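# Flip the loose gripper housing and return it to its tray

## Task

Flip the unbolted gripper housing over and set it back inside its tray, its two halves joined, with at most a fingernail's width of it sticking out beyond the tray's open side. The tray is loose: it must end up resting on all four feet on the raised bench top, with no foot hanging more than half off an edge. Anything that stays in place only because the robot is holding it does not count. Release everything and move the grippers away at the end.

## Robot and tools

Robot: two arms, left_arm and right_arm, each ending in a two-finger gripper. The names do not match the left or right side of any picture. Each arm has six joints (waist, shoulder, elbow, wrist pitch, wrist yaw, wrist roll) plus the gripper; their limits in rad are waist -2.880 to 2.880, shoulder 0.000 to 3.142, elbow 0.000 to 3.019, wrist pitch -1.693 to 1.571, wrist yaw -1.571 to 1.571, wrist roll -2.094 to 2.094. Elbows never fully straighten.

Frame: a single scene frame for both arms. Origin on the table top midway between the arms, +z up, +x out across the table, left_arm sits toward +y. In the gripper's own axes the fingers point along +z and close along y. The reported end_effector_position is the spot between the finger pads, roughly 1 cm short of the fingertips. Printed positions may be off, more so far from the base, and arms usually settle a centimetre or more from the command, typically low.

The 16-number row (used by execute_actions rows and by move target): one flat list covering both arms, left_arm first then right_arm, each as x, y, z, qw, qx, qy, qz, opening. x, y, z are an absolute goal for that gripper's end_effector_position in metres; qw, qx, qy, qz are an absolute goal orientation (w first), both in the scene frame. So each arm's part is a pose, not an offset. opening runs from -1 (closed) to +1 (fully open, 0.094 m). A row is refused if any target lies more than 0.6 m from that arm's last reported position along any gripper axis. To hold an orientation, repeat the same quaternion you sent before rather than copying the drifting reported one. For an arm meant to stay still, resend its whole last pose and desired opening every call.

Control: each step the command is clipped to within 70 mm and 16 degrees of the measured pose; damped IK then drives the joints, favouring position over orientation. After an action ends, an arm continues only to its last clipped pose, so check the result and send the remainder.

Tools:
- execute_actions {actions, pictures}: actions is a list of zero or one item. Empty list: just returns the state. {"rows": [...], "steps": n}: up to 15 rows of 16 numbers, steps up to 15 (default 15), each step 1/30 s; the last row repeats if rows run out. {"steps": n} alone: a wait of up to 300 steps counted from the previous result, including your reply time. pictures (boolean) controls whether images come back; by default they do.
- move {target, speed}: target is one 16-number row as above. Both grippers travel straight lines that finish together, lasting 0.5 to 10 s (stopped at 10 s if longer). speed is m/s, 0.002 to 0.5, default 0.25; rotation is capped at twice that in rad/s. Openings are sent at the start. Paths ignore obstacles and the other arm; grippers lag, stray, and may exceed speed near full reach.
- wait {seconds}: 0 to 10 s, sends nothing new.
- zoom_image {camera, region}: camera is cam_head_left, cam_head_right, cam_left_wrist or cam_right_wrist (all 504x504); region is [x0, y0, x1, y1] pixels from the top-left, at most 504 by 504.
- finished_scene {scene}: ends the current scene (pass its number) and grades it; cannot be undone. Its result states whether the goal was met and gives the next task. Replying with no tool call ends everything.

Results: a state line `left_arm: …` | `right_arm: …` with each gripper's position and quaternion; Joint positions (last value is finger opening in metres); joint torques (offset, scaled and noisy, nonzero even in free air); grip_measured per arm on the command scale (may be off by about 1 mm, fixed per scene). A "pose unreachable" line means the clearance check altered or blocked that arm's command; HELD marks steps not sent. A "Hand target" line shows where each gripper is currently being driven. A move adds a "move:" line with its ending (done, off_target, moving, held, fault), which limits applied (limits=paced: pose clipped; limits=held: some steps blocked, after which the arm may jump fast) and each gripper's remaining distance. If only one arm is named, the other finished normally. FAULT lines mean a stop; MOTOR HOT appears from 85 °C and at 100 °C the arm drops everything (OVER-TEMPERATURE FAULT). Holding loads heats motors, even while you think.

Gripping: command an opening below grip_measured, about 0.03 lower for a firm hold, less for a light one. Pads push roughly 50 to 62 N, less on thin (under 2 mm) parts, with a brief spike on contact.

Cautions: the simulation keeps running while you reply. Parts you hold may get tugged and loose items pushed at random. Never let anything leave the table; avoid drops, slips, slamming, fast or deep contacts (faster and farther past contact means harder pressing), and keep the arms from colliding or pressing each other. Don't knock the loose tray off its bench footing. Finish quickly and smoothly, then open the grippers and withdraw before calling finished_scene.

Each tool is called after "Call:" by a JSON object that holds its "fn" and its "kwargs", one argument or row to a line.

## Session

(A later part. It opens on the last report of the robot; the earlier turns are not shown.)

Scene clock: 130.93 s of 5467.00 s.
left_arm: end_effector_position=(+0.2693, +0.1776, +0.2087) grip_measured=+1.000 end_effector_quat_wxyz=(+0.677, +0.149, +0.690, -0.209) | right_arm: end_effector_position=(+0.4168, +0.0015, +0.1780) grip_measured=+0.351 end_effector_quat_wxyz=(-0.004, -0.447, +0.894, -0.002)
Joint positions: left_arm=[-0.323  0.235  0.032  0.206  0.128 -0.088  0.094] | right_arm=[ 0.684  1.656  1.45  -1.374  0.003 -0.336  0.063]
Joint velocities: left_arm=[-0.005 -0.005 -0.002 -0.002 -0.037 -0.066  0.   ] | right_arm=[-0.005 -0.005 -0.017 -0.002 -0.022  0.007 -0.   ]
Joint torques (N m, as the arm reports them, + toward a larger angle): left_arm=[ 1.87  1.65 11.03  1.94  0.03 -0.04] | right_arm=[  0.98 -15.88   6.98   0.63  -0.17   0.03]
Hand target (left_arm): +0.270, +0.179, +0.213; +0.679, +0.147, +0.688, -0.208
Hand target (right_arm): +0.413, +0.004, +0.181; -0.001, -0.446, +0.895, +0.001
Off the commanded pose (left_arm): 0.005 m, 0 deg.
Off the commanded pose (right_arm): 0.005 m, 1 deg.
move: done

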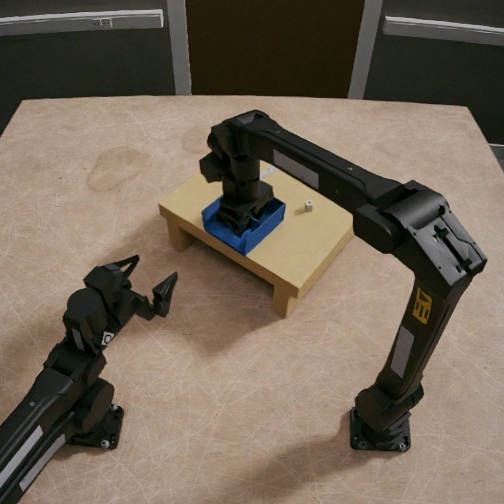

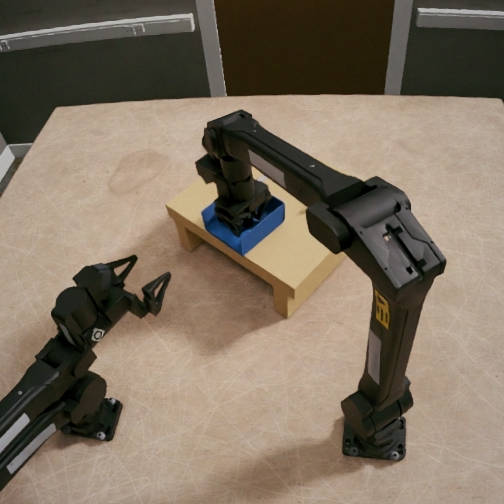

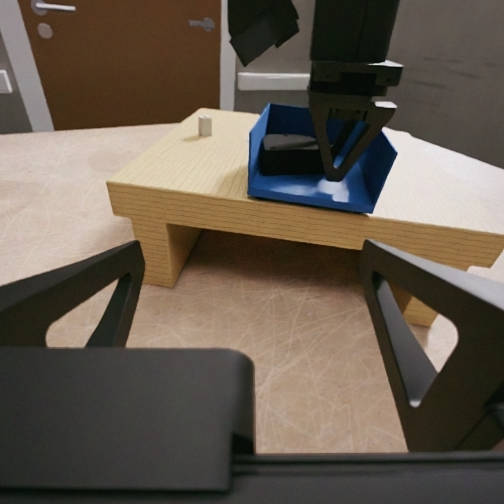

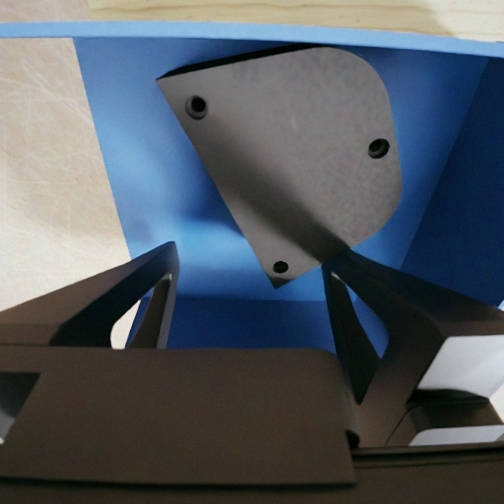

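Call:
{"fn": "move", "kwargs": {
  "target": [0.27,0.179,0.213,0.679,0.147,0.688,-0.208,1,0.422,0.0,0.235,0,-0.446,0.895,0,0.45],
  "speed": 0.1
}}

Call:
{"fn": "move", "kwargs": {
  "target": [0.27,0.179,0.213,0.679,0.147,0.688,-0.208,1,0.4535,0.0176,0.225,0,-0.64,0.768,0,0.6],
  "speed": 0.2
}}

Call:
{"fn": "move", "kwargs": {
  "target": [0.27,0.179,0.213,0.679,0.147,0.688,-0.208,1,0.4535,0.0176,0.195,0,-0.64,0.768,0,0.6],
  "speed": 0.04
}}

Scene clock: 139.53 s of 5467.00 s.
left_arm: end_effector_position=(+0.2693, +0.1776, +0.2087) grip_measured=+1.000 end_effector_quat_wxyz=(+0.677, +0.149, +0.690, -0.209) | right_arm: end_effector_position=(+0.4105, -0.0029, +0.2181) grip_measured=+0.449 end_effector_quat_wxyz=(-0.017, -0.447, +0.895, -0.004)
Joint positions: left_arm=[-0.323  0.235  0.032  0.206  0.128 -0.088  0.094] | right_arm=[ 0.684  1.636  1.531 -1.5    0.003 -0.335  0.068]
Joint velocities: left_arm=[ 0.005  0.005 -0.002 -0.002 -0.037  0.081  0.   ] | right_arm=[ 0.005 -0.005  0.002  0.027  0.007 -0.037 -0.001]
Joint torques (N m, as the arm reports them, + toward a larger angle): left_arm=[ 1.86  1.65 11.09  1.86  0.04 -0.05] | right_arm=[ -0.61 -14.64  10.88   0.15  -0.09  -0.14]
Hand target (left_arm): +0.270, +0.179, +0.213; +0.679, +0.147, +0.688, -0.208
Hand target (right_arm): +0.421, -0.001, +0.235; +0.000, -0.446, +0.895, -0.000
Off the commanded pose (left_arm): 0.005 m, 0 deg.
Off the commanded pose (right_arm): 0.021 m, 2 deg.
After step 90, 4.60 s passed at rest.
move: off_target (right_arm)

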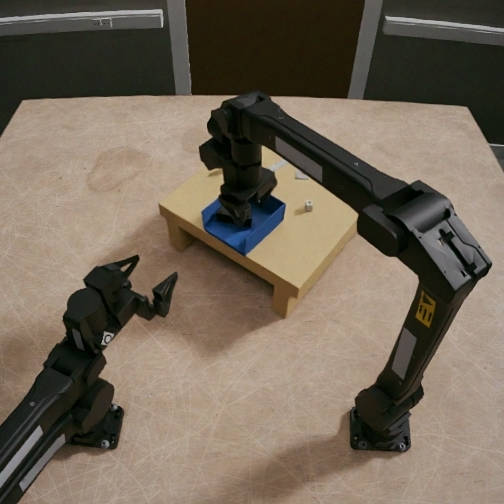

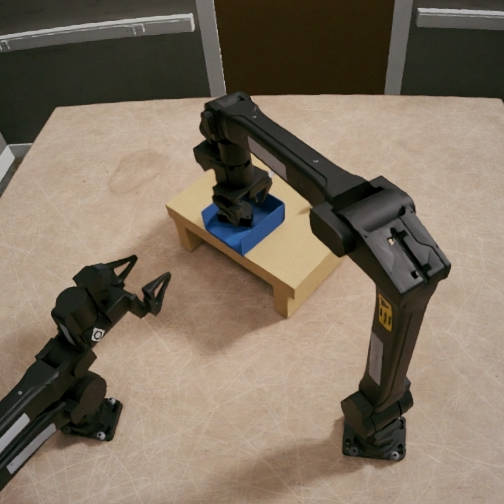

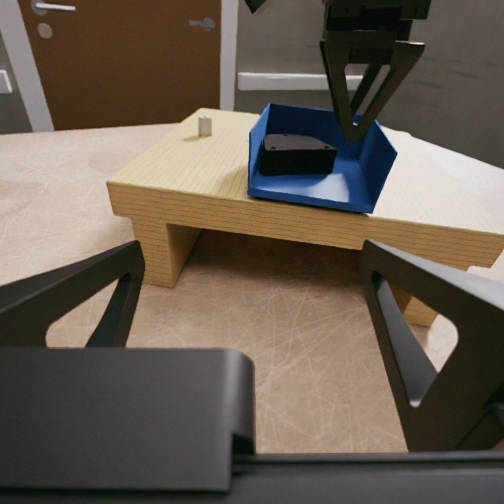

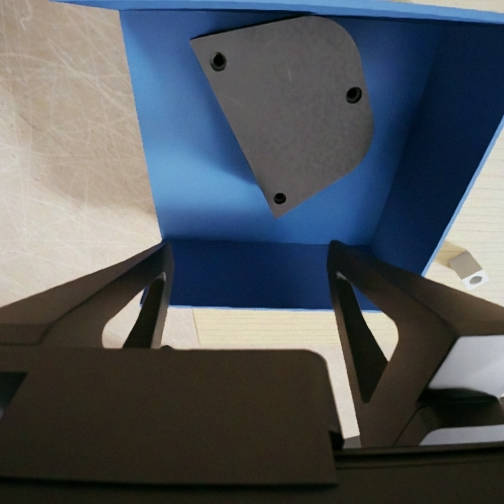

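Scene clock: 141.23 s of 5467.00 s.
left_arm: end_effector_position=(+0.2693, +0.1776, +0.2087) grip_measured=+1.000 end_effector_quat_wxyz=(+0.677, +0.149, +0.690, -0.209) | right_arm: end_effector_position=(+0.4395, +0.0132, +0.2169) grip_measured=+0.599 end_effector_quat_wxyz=(-0.009, -0.639, +0.769, -0.000)
Joint positions: left_arm=[-0.323  0.235  0.032  0.206  0.128 -0.088  0.094] | right_arm=[ 0.678  1.713  1.626 -1.502  0.003 -0.8    0.075]
Joint velocities: left_arm=[-0.005 -0.005  0.002  0.002  0.007  0.022  0.   ] | right_arm=[-0.015  0.005  0.007 -0.002 -0.007  0.037  0.   ]
Joint torques (N m, as the arm reports them, + toward a larger angle): left_arm=[ 1.83  1.59 11.07  1.9   0.04 -0.03] | right_arm=[ -0.57 -14.24  11.28   0.13  -0.1   -0.16]
Hand target (left_arm): +0.270, +0.179, +0.213; +0.679, +0.147, +0.688, -0.208
Hand target (right_arm): +0.453, +0.017, +0.226; +0.001, -0.640, +0.768, -0.001
Off the commanded pose (left_arm): 0.005 m, 0 deg.
Off the commanded pose (right_arm): 0.017 m, 1 deg.
move: off_target (right_arm)

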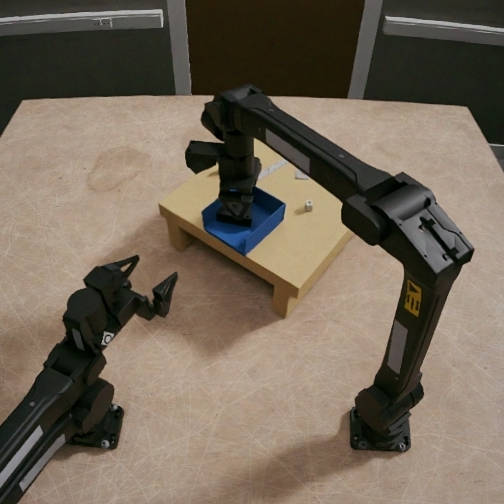

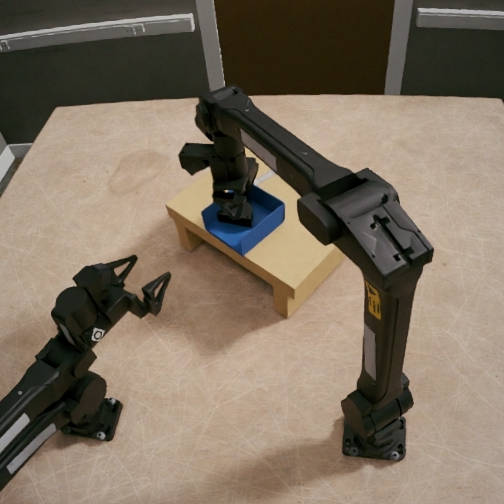

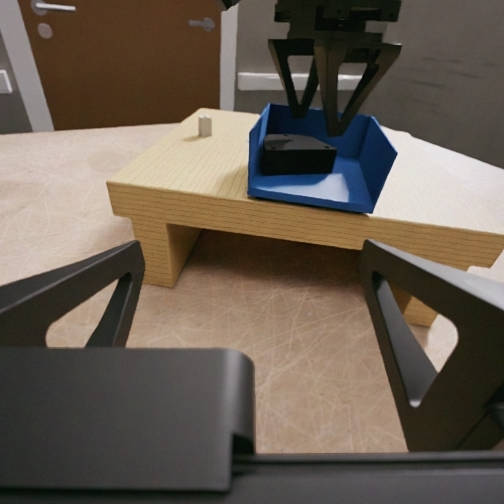

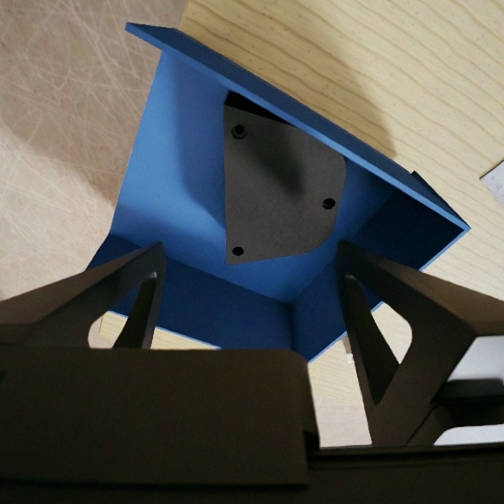

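Scene clock: 142.27 s of 5467.00 s.
left_arm: end_effector_position=(+0.2693, +0.1776, +0.2087) grip_measured=+1.000 end_effector_quat_wxyz=(+0.677, +0.149, +0.690, -0.209) | right_arm: end_effector_position=(+0.4493, +0.0197, +0.2070) grip_measured=+0.599 end_effector_quat_wxyz=(+0.007, -0.640, +0.769, -0.002)
Joint positions: left_arm=[-0.323  0.235  0.032  0.206  0.128 -0.088  0.094] | right_arm=[ 0.678  1.726  1.617 -1.448  0.003 -0.803  0.075]
Joint velocities: left_arm=[ 0.005  0.005  0.022 -0.017 -0.007 -0.051  0.   ] | right_arm=[-0.015 -0.015 -0.007 -0.017 -0.007 -0.037  0.001]
Joint torques (N m, as the arm reports them, + toward a larger angle): left_arm=[ 1.76  1.91 11.03  1.89  0.03 -0.04] | right_arm=[ -0.46 -14.37   7.31   0.95  -0.14  -0.15]
Hand target (left_arm): +0.270, +0.179, +0.213; +0.679, +0.147, +0.688, -0.208
Hand target (right_arm): +0.454, +0.018, +0.195; -0.000, -0.640, +0.768, -0.000
Off the commanded pose (left_arm): 0.005 m, 0 deg.
Off the commanded pose (right_arm): 0.013 m, 1 deg.
move: off_target (right_arm)

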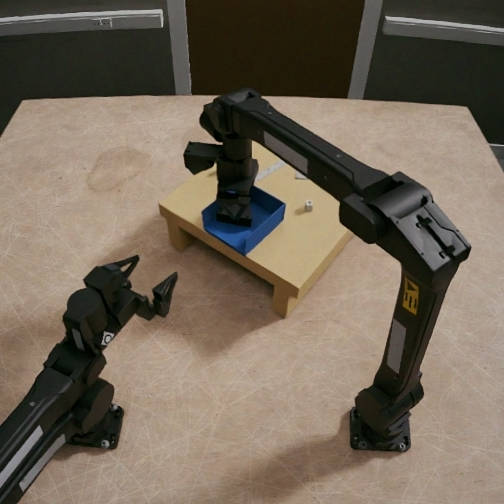

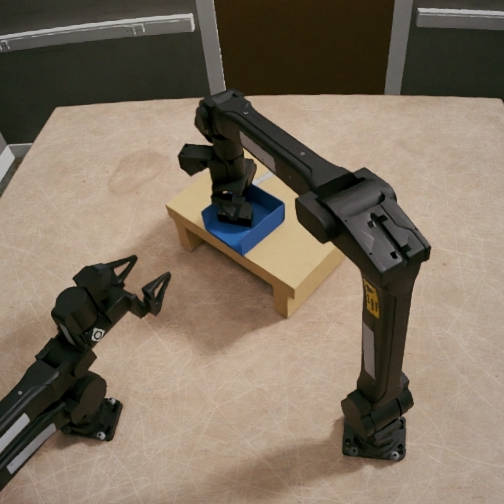

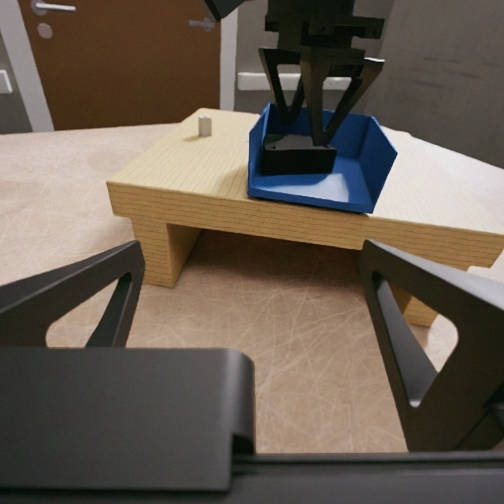

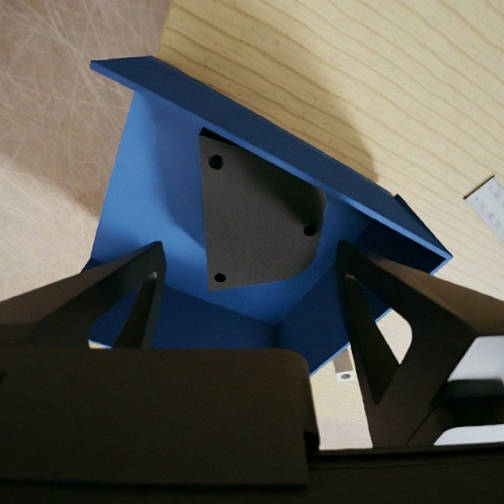

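Call:
{"fn": "move", "kwargs": {
  "target": [0.27,0.179,0.213,0.679,0.147,0.688,-0.208,1,0.4535,0.0176,0.164,0,-0.615,0.788,0,0.55],
  "speed": 0.03
}}

Scene clock: 146.10 s of 5467.00 s.
left_arm: end_effector_position=(+0.2693, +0.1776, +0.2087) grip_measured=+1.000 end_effector_quat_wxyz=(+0.677, +0.149, +0.690, -0.209) | right_arm: end_effector_position=(+0.4499, +0.0196, +0.1773) grip_measured=+0.551 end_effector_quat_wxyz=(+0.007, -0.622, +0.783, -0.002)
Joint positions: left_arm=[-0.323  0.235  0.032  0.206  0.128 -0.088  0.094] | right_arm=[ 0.678  1.738  1.555 -1.373  0.003 -0.758  0.073]
Joint velocities: left_arm=[ 0.005 -0.005 -0.002 -0.012 -0.037 -0.007  0.   ] | right_arm=[-0.005 -0.005 -0.007 -0.012  0.11  -0.007  0.   ]
Joint torques (N m, as the arm reports them, + toward a larger angle): left_arm=[ 1.75  1.7  11.07  1.91  0.05 -0.03] | right_arm=[ -0.39 -14.35   7.21   1.04  -0.14   0.03]
Hand target (left_arm): +0.270, +0.179, +0.213; +0.679, +0.147, +0.688, -0.208
Hand target (right_arm): +0.454, +0.018, +0.164; +0.000, -0.615, +0.788, -0.000
Off the commanded pose (left_arm): 0.005 m, 0 deg.
Off the commanded pose (right_arm): 0.014 m, 1 deg.
move: off_target (right_arm)

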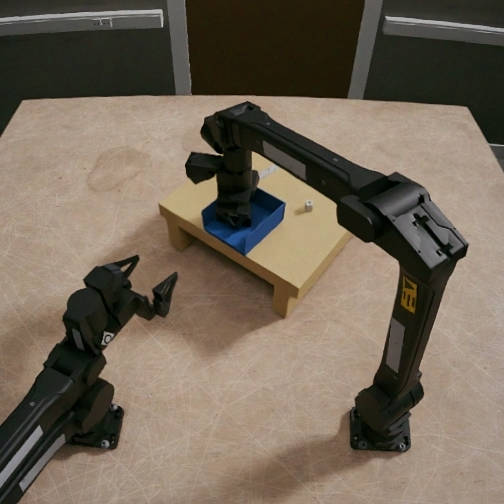

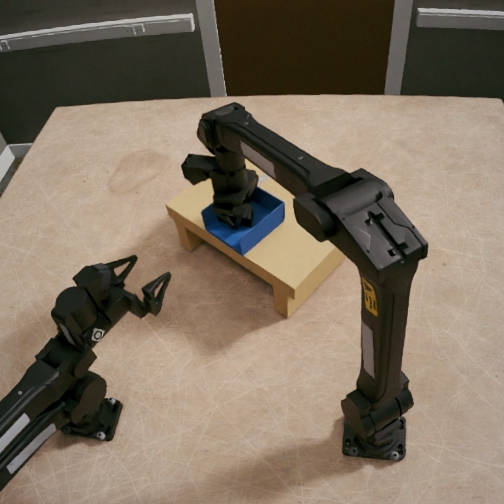

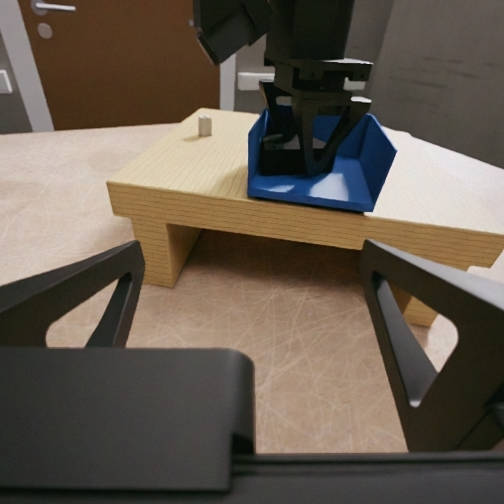

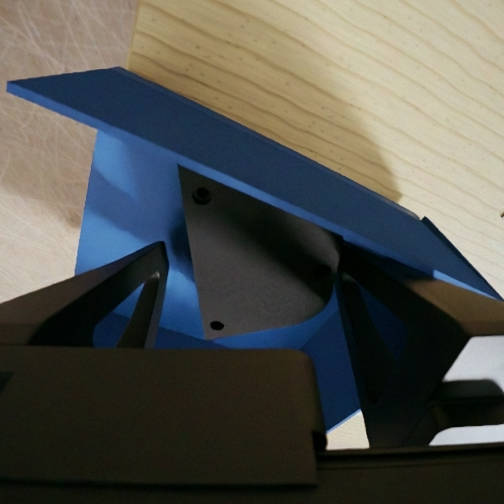

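Call:
{"fn": "move", "kwargs": {
  "target": [0.27,0.179,0.213,0.679,0.147,0.688,-0.208,1,0.4535,0.0176,0.159,0,-0.615,0.788,0,0.3],
  "speed": 0.02
}}

Call:
{"fn": "move", "kwargs": {
  "target": [0.27,0.179,0.213,0.679,0.147,0.688,-0.208,1,0.4535,0.0176,0.159,0,-0.615,0.788,0,0.05],
  "speed": 0.02
}}

Scene clock: 149.57 s of 5467.00 s.
left_arm: end_effector_position=(+0.2693, +0.1776, +0.2087) grip_measured=+1.000 end_effector_quat_wxyz=(+0.677, +0.149, +0.690, -0.209) | right_arm: end_effector_position=(+0.4500, +0.0197, +0.1736) grip_measured=+0.301 end_effector_quat_wxyz=(+0.009, -0.622, +0.783, -0.002)
Joint positions: left_arm=[-0.323  0.235  0.032  0.206  0.128 -0.088  0.094] | right_arm=[ 0.678  1.738  1.545 -1.36   0.003 -0.757  0.061]
Joint velocities: left_arm=[ 0.005 -0.015  0.012 -0.002  0.037 -0.037  0.   ] | right_arm=[-0.024 -0.015  0.002  0.007 -0.081 -0.007 -0.001]
Joint torques (N m, as the arm reports them, + toward a larger angle): left_arm=[ 1.83  1.7  11.08  1.91  0.04 -0.02] | right_arm=[ -0.4  -14.21   7.05   1.02  -0.15   0.02]
Hand target (left_arm): +0.270, +0.179, +0.213; +0.679, +0.147, +0.688, -0.208
Hand target (right_arm): +0.453, +0.018, +0.159; +0.000, -0.615, +0.788, -0.000
Off the commanded pose (left_arm): 0.005 m, 0 deg.
Off the commanded pose (right_arm): 0.015 m, 1 deg.
move: off_target (right_arm)

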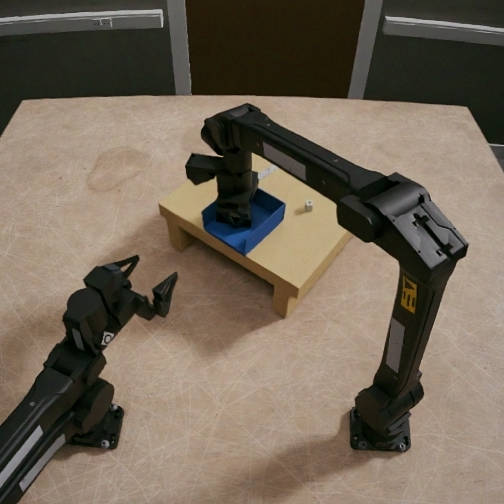

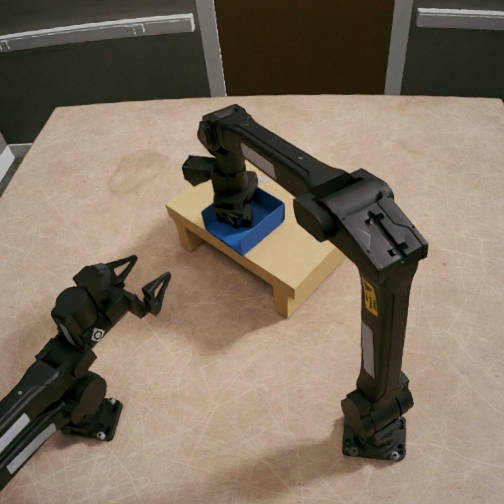

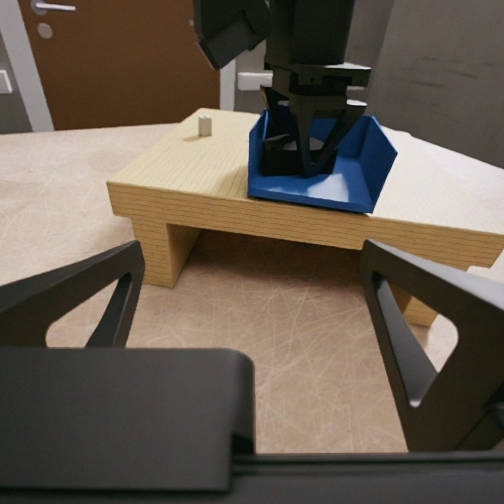

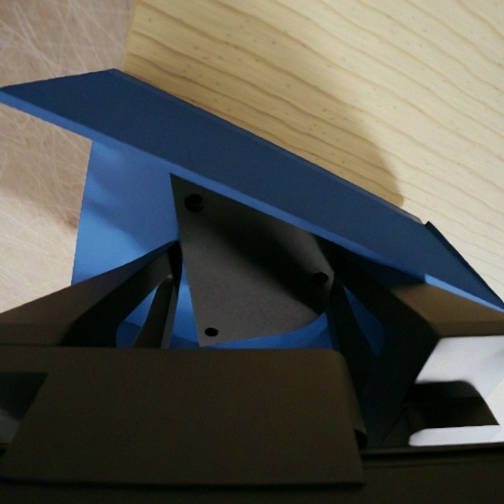

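Scene clock: 150.53 s of 5467.00 s.
left_arm: end_effector_position=(+0.2693, +0.1776, +0.2087) grip_measured=+1.000 end_effector_quat_wxyz=(+0.677, +0.149, +0.690, -0.209) | right_arm: end_effector_position=(+0.4503, +0.0199, +0.1734) grip_measured=+0.086 end_effector_quat_wxyz=(+0.009, -0.622, +0.783, -0.002)
Joint positions: left_arm=[-0.323  0.235  0.032  0.206  0.128 -0.088  0.094] | right_arm=[ 0.678  1.738  1.545 -1.359  0.003 -0.757  0.051]
Joint velocities: left_arm=[-0.015 -0.005 -0.012  0.002 -0.007 -0.037  0.   ] | right_arm=[ 0.005 -0.015 -0.007  0.007  0.022  0.037 -0.   ]
Joint torques (N m, as the arm reports them, + toward a larger angle): left_arm=[ 1.71  1.65 11.07  1.9   0.04 -0.03] | right_arm=[ -0.43 -14.27   7.05   1.    -0.14   0.03]
Hand target (left_arm): +0.270, +0.179, +0.213; +0.679, +0.147, +0.688, -0.208
Hand target (right_arm): +0.453, +0.018, +0.159; +0.000, -0.615, +0.788, -0.000
Off the commanded pose (left_arm): 0.005 m, 0 deg.
Off the commanded pose (right_arm): 0.015 m, 1 deg.
move: off_target (right_arm)

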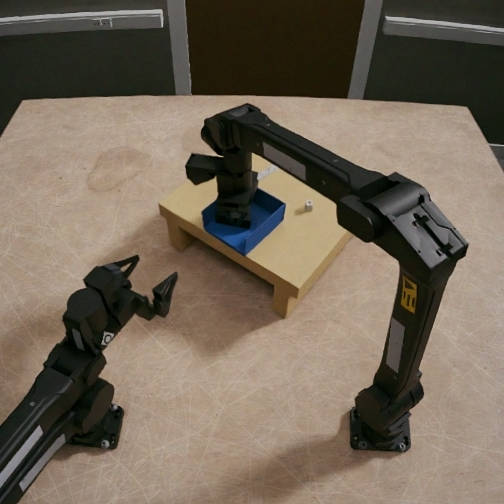

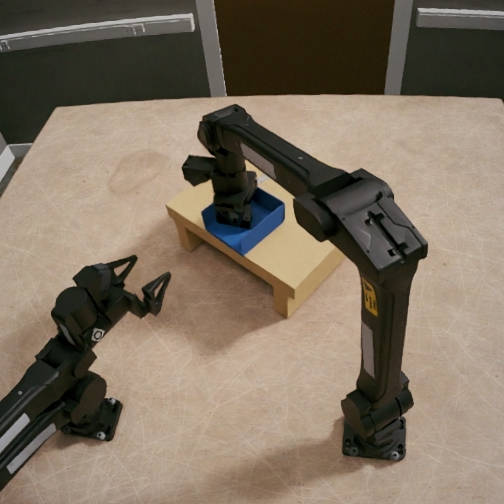

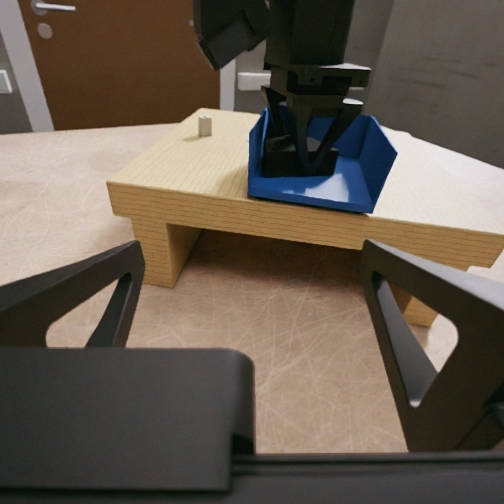

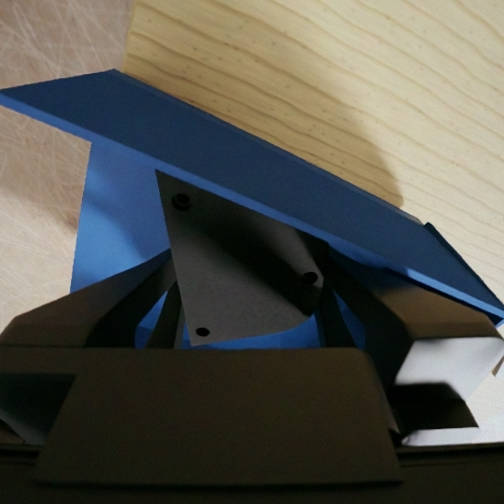

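Gripped at 51 mm. Lift a little and check that both halves come.

Call:
{"fn": "move", "kwargs": {
  "target": [0.27,0.179,0.213,0.679,0.147,0.688,-0.208,1,0.45,0.015,0.205,0,-0.615,0.788,0,0.05],
  "speed": 0.03
}}

Call:
{"fn": "zoom_image", "kwargs": {
  "camera": "cam_left_wrist",
  "region": [230, 80, 400, 230]
}}

Scene clock: 154.60 s of 5467.00 s.
left_arm: end_effector_position=(+0.2693, +0.1776, +0.2087) grip_measured=+1.000 end_effector_quat_wxyz=(+0.677, +0.149, +0.690, -0.209) | right_arm: end_effector_position=(+0.4367, +0.0108, +0.1810) grip_measured=+0.086 end_effector_quat_wxyz=(-0.025, -0.621, +0.783, +0.001)
Joint positions: left_arm=[-0.323  0.235  0.032  0.206  0.128 -0.088  0.094] | right_arm=[ 0.678  1.737  1.562 -1.447  0.003 -0.757  0.051]
Joint velocities: left_arm=[-0.015 -0.005  0.002  0.007 -0.022 -0.051  0.   ] | right_arm=[-0.005 -0.015 -0.012 -0.007  0.007 -0.007  0.001]
Joint torques (N m, as the arm reports them, + toward a larger angle): left_arm=[ 1.75  1.77 11.06  1.9   0.05 -0.04] | right_arm=[ -0.49 -16.85  11.15   0.09  -0.14   0.01]
Hand target (left_arm): +0.270, +0.179, +0.213; +0.679, +0.147, +0.688, -0.208
Hand target (right_arm): +0.449, +0.014, +0.205; +0.000, -0.615, +0.788, -0.000
Off the commanded pose (left_arm): 0.005 m, 0 deg.
Off the commanded pose (right_arm): 0.028 m, 3 deg.
move: off_target (right_arm)

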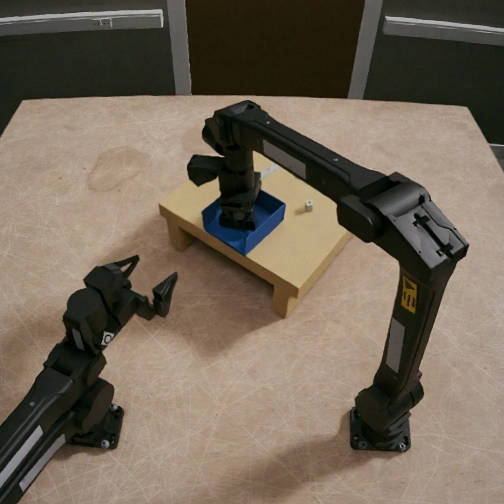

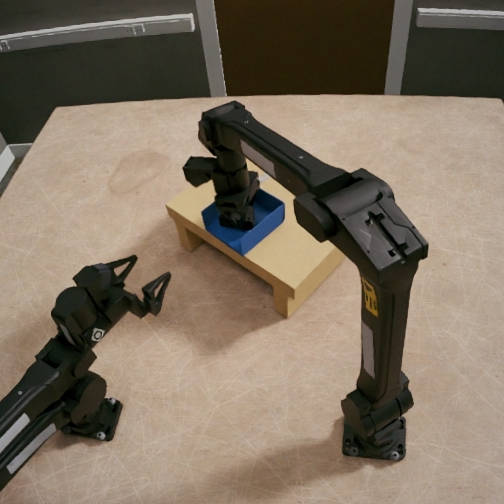

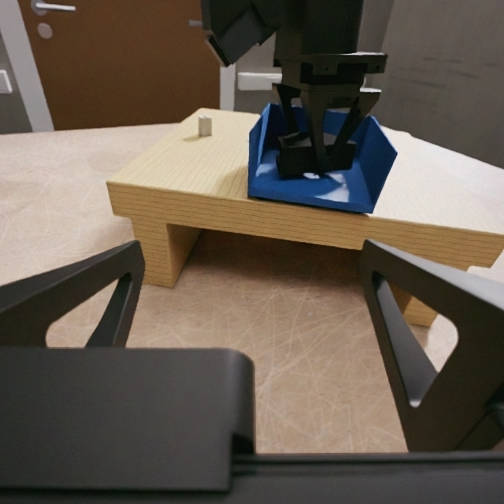

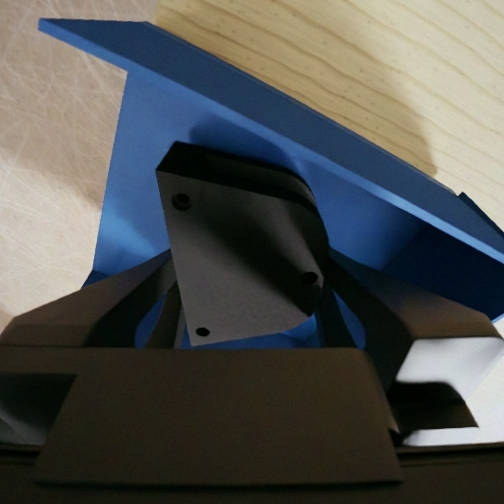

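Region (230, 80, 400, 230) of cam_left_wrist's 504x504 image, scaled by 2.965, with more detail than that image has; it fills the top 445 rows of this view, and the rest is white.

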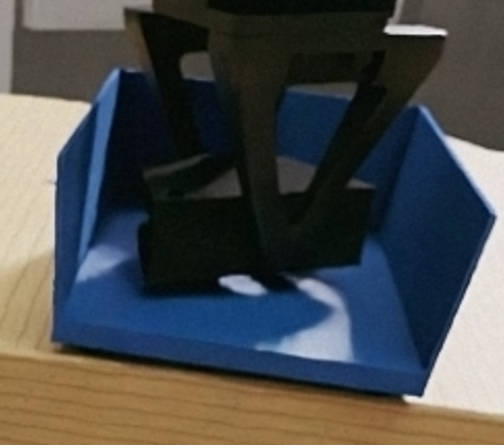

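Call:
{"fn": "move", "kwargs": {
  "target": [0.27,0.179,0.27,0.67,0.224,0.67,-0.224,1,0.45,0.015,0.31,0,-0.615,0.788,0,0.05],
  "speed": 0.08
}}

Call:
{"fn": "move", "kwargs": {
  "target": [0.31,0.13,0.30,0.632,0.632,0.316,0.316,0.2,0.44,0.03,0.31,0,0.317,0.948,0,0.05],
  "speed": 0.3
}}

Scene clock: 162.23 s of 5467.00 s.
left_arm: end_effector_position=(+0.2651, +0.1791, +0.2430) grip_measured=+1.000 end_effector_quat_wxyz=(+0.657, +0.222, +0.683, -0.229) | right_arm: end_effector_position=(+0.4399, +0.0130, +0.2870) grip_measured=+0.086 end_effector_quat_wxyz=(-0.004, -0.622, +0.783, -0.001)
Joint positions: left_arm=[-0.131  0.203  0.144  0.025  0.457 -0.006  0.094] | right_arm=[ 0.678  1.708  1.803 -1.675  0.003 -0.757  0.051]
Joint velocities: left_arm=[ 0.005  0.005  0.012  0.002 -0.007 -0.095  0.   ] | right_arm=[ 0.005 -0.005 -0.002 -0.022 -0.007 -0.022 -0.   ]
Joint torques (N m, as the arm reports them, + toward a larger angle): left_arm=[ 1.78  2.9  14.88  1.79  0.06  0.09] | right_arm=[ -0.46 -16.65  11.33   0.16  -0.11   0.01]
Hand target (left_arm): +0.268, +0.180, +0.269; +0.670, +0.225, +0.671, -0.223
Hand target (right_arm): +0.447, +0.013, +0.310; +0.020, -0.616, +0.788, -0.002
Off the commanded pose (left_arm): 0.027 m, 2 deg.
Off the commanded pose (right_arm): 0.025 m, 1 deg.
joint sent to its limit (right arm) — the command would take joint 4 (wrist pitch) past its lower limit, so that joint was sent only as far as its limit.
After step 90, 2.60 s passed at rest.
move: off_target (left_arm, right_arm)

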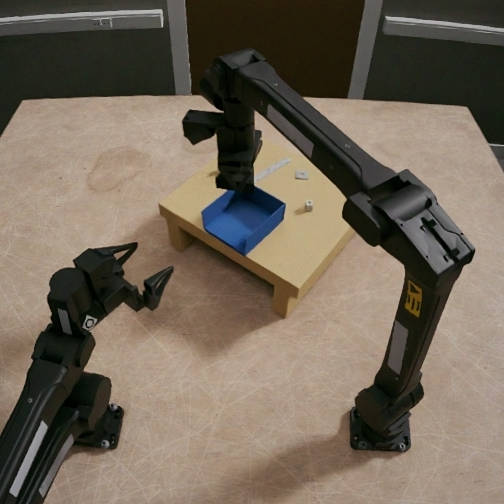

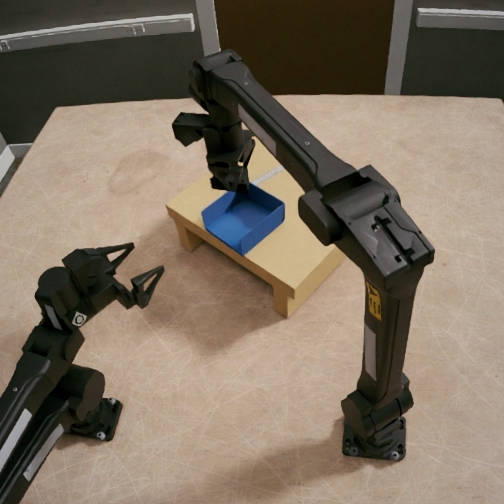

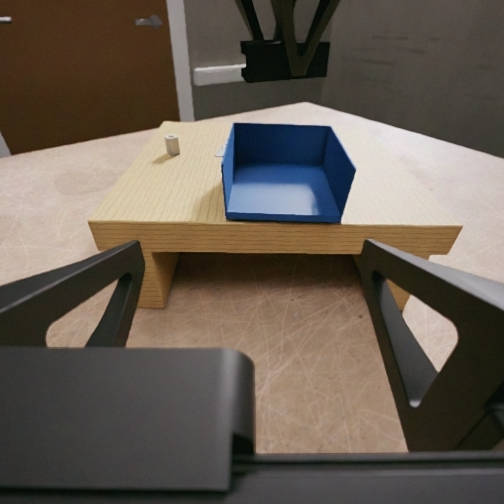

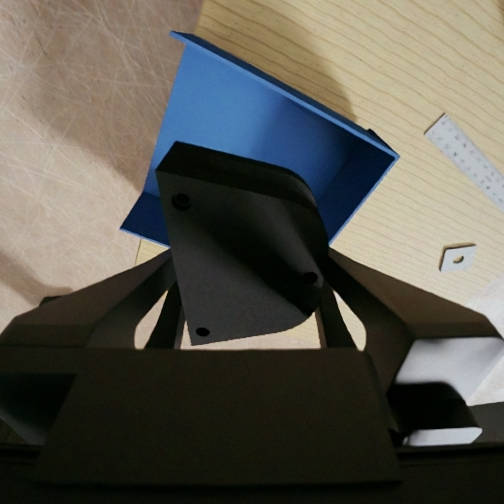

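Scene clock: 166.13 s of 5467.00 s.
left_arm: end_effector_position=(+0.3046, +0.1357, +0.2656) grip_measured=+0.202 end_effector_quat_wxyz=(+0.616, +0.645, +0.338, +0.299) | right_arm: end_effector_position=(+0.4348, +0.0205, +0.2870) grip_measured=+0.086 end_effector_quat_wxyz=(-0.002, +0.315, +0.949, -0.004)
Joint positions: left_arm=[-0.351  0.52   0.264  0.194  0.224  1.554  0.056] | right_arm=[ 0.694  1.708  1.803 -1.675  0.     1.242  0.051]
Joint velocities: left_arm=[-0.005  0.005 -0.007 -0.007 -0.007 -0.007 -0.   ] | right_arm=[-0.015 -0.015 -0.007  0.027 -0.051  0.051  0.   ]
Joint torques (N m, as the arm reports them, + toward a larger angle): left_arm=[ 0.64  0.83 14.61  3.07 -0.03 -0.02] | right_arm=[  1.15 -16.16  11.73   0.14   0.04   0.06]
Hand target (left_arm): +0.309, +0.131, +0.299; +0.634, +0.631, +0.317, +0.315
Hand target (right_arm): +0.439, +0.029, +0.310; +0.012, +0.317, +0.948, +0.016
Off the commanded pose (left_arm): 0.035 m, 4 deg.
Off the commanded pose (right_arm): 0.025 m, 1 deg.
joint sent to its limit (right arm) — the command would take joint 4 (wrist pitch) past its lower limit, so that joint was sent only as far as its limit.
move: off_target (left_arm, right_arm)

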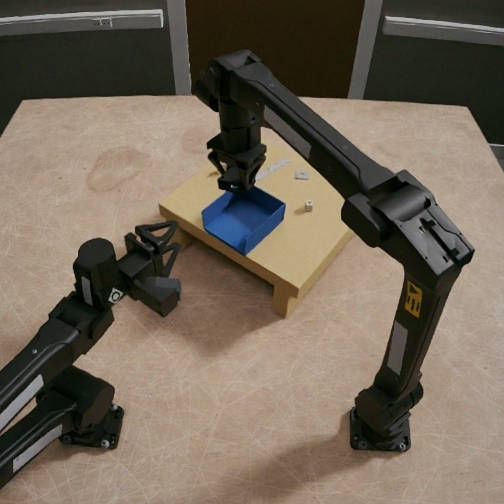

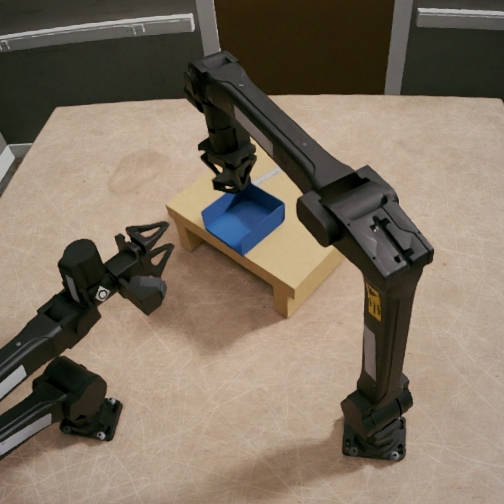

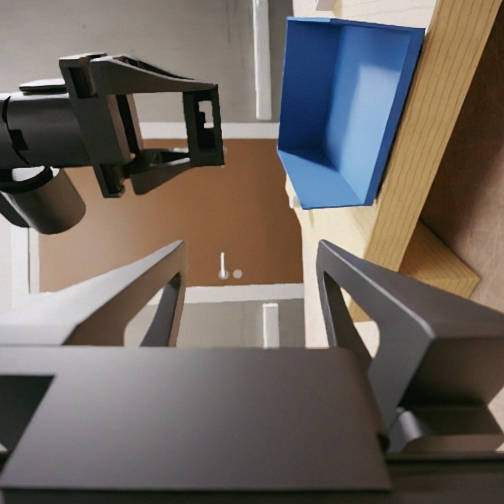

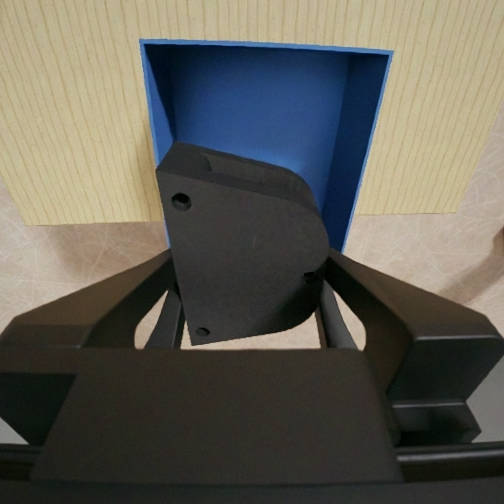

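Call:
{"fn": "move", "kwargs": {
  "target": [0.378,0.052,0.325,0.632,0.632,0.316,0.316,0.2,0.44,0.03,0.31,0,0.317,0.948,0,0.05],
  "speed": 0.1
}}

Scene clock: 170.90 s of 5467.00 s.
left_arm: end_effector_position=(+0.3717, +0.0599, +0.2952) grip_measured=+0.202 end_effector_quat_wxyz=(+0.616, +0.647, +0.332, +0.303) | right_arm: end_effector_position=(+0.4348, +0.0205, +0.2870) grip_measured=+0.086 end_effector_quat_wxyz=(-0.002, +0.316, +0.949, -0.004)
Joint positions: left_arm=[-0.51   0.92   0.478  0.384  0.068  1.557  0.056] | right_arm=[ 0.694  1.708  1.803 -1.675  0.     1.245  0.051]
Joint velocities: left_arm=[ 0.005 -0.015 -0.002 -0.002  0.066  0.022  0.   ] | right_arm=[-0.005  0.005 -0.032 -0.002  0.066 -0.022  0.001]
Joint torques (N m, as the arm reports them, + toward a larger angle): left_arm=[ 0.63 -4.1  13.61  3.12 -0.14 -0.04] | right_arm=[  1.16 -16.18  11.72   0.13   0.07   0.04]
Hand target (left_arm): +0.378, +0.053, +0.324; +0.633, +0.632, +0.317, +0.315
Hand target (right_arm): +0.439, +0.029, +0.310; +0.012, +0.317, +0.948, +0.016
Off the commanded pose (left_arm): 0.031 m, 3 deg.
Off the commanded pose (right_arm): 0.025 m, 1 deg.
joint sent to its limit (right arm) — the command would take joint 4 (wrist pitch) past its lower limit, so that joint was sent only as far as its limit.
After step 90, 0.13 s passed at rest.
move: off_target (left_arm, right_arm)

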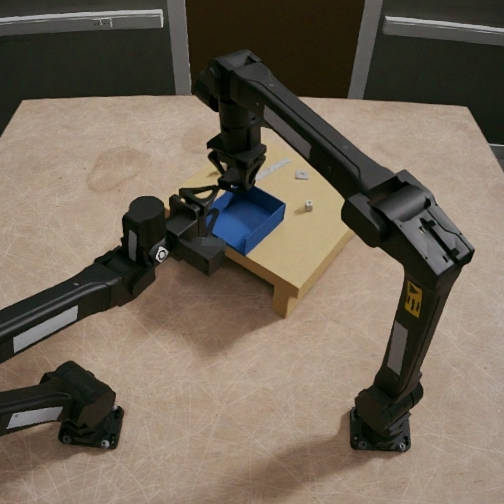

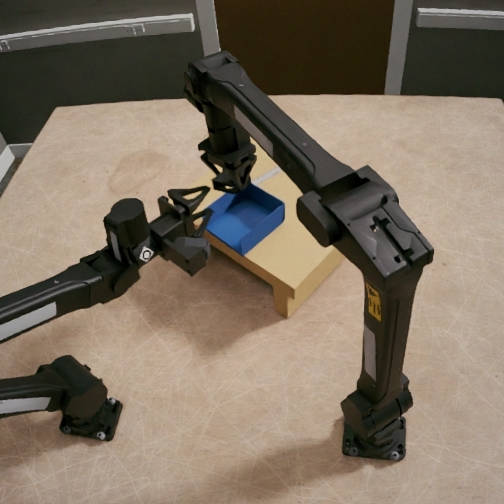

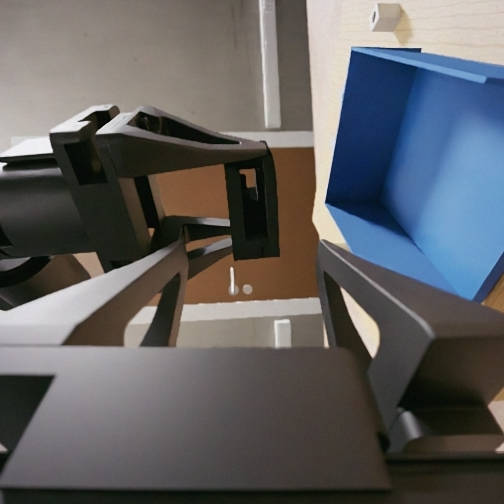

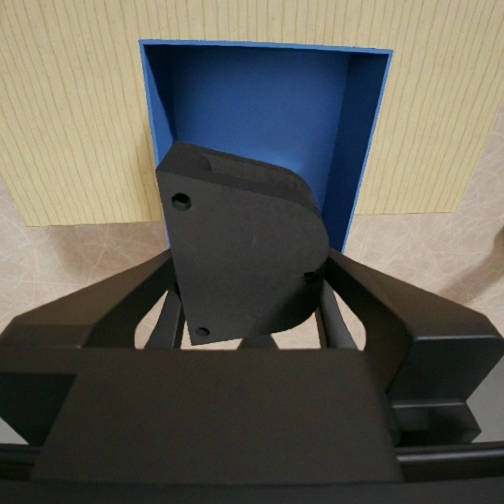

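Call:
{"fn": "move", "kwargs": {
  "target": [0.422,0.019,0.322,0.648,0.615,0.307,0.323,0.1,0.44,0.03,0.31,0,0.317,0.948,0,0.05],
  "speed": 0.04
}}

Scene clock: 176.00 s of 5467.00 s.
left_arm: end_effector_position=(+0.4143, +0.0294, +0.2951) grip_measured=+0.102 end_effector_quat_wxyz=(+0.633, +0.631, +0.322, +0.313) | right_arm: end_effector_position=(+0.4348, +0.0205, +0.2870) grip_measured=+0.086 end_effector_quat_wxyz=(-0.002, +0.316, +0.949, -0.004)
Joint positions: left_arm=[-0.518  1.131  0.562  0.566  0.06   1.558  0.052] | right_arm=[ 0.694  1.708  1.803 -1.675  0.     1.245  0.051]
Joint velocities: left_arm=[ 0.005 -0.005 -0.007  0.007 -0.022 -0.081  0.   ] | right_arm=[-0.005 -0.005 -0.002 -0.007 -0.007  0.095 -0.   ]
Joint torques (N m, as the arm reports them, + toward a larger angle): left_arm=[ 0.41 -5.82 13.21  3.24 -0.16 -0.05] | right_arm=[  1.18 -16.17  11.71   0.12   0.06   0.04]
Hand target (left_arm): +0.421, +0.020, +0.321; +0.649, +0.616, +0.308, +0.323
Hand target (right_arm): +0.439, +0.029, +0.310; +0.012, +0.317, +0.948, +0.016
Off the commanded pose (left_arm): 0.030 m, 3 deg.
Off the commanded pose (right_arm): 0.025 m, 1 deg.
joint sent to its limit (right arm) — the command would take joint 4 (wrist pitch) past its lower limit, so that joint was sent only as far as its limit.
After step 90, 0.03 s passed at rest.
move: off_target (left_arm, right_arm)

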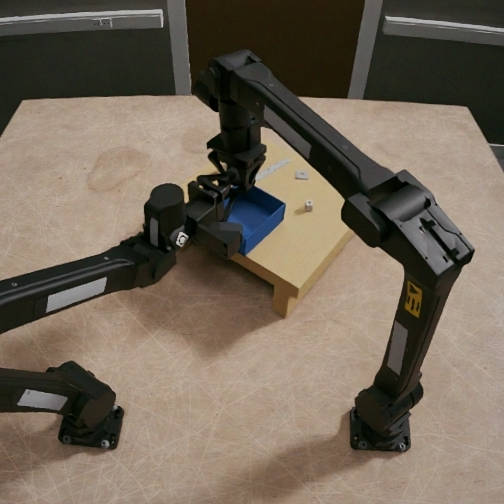

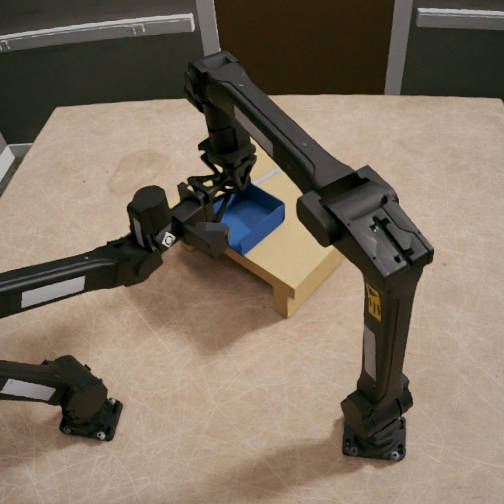

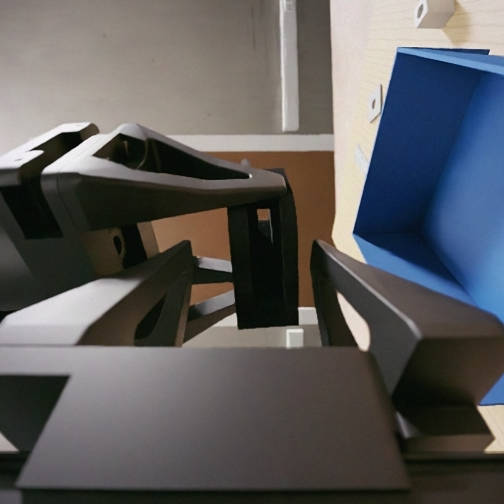

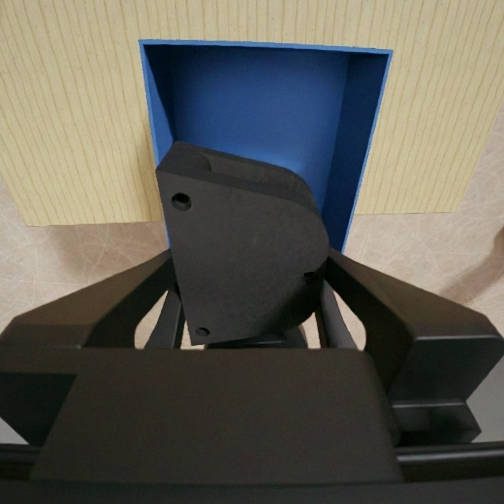

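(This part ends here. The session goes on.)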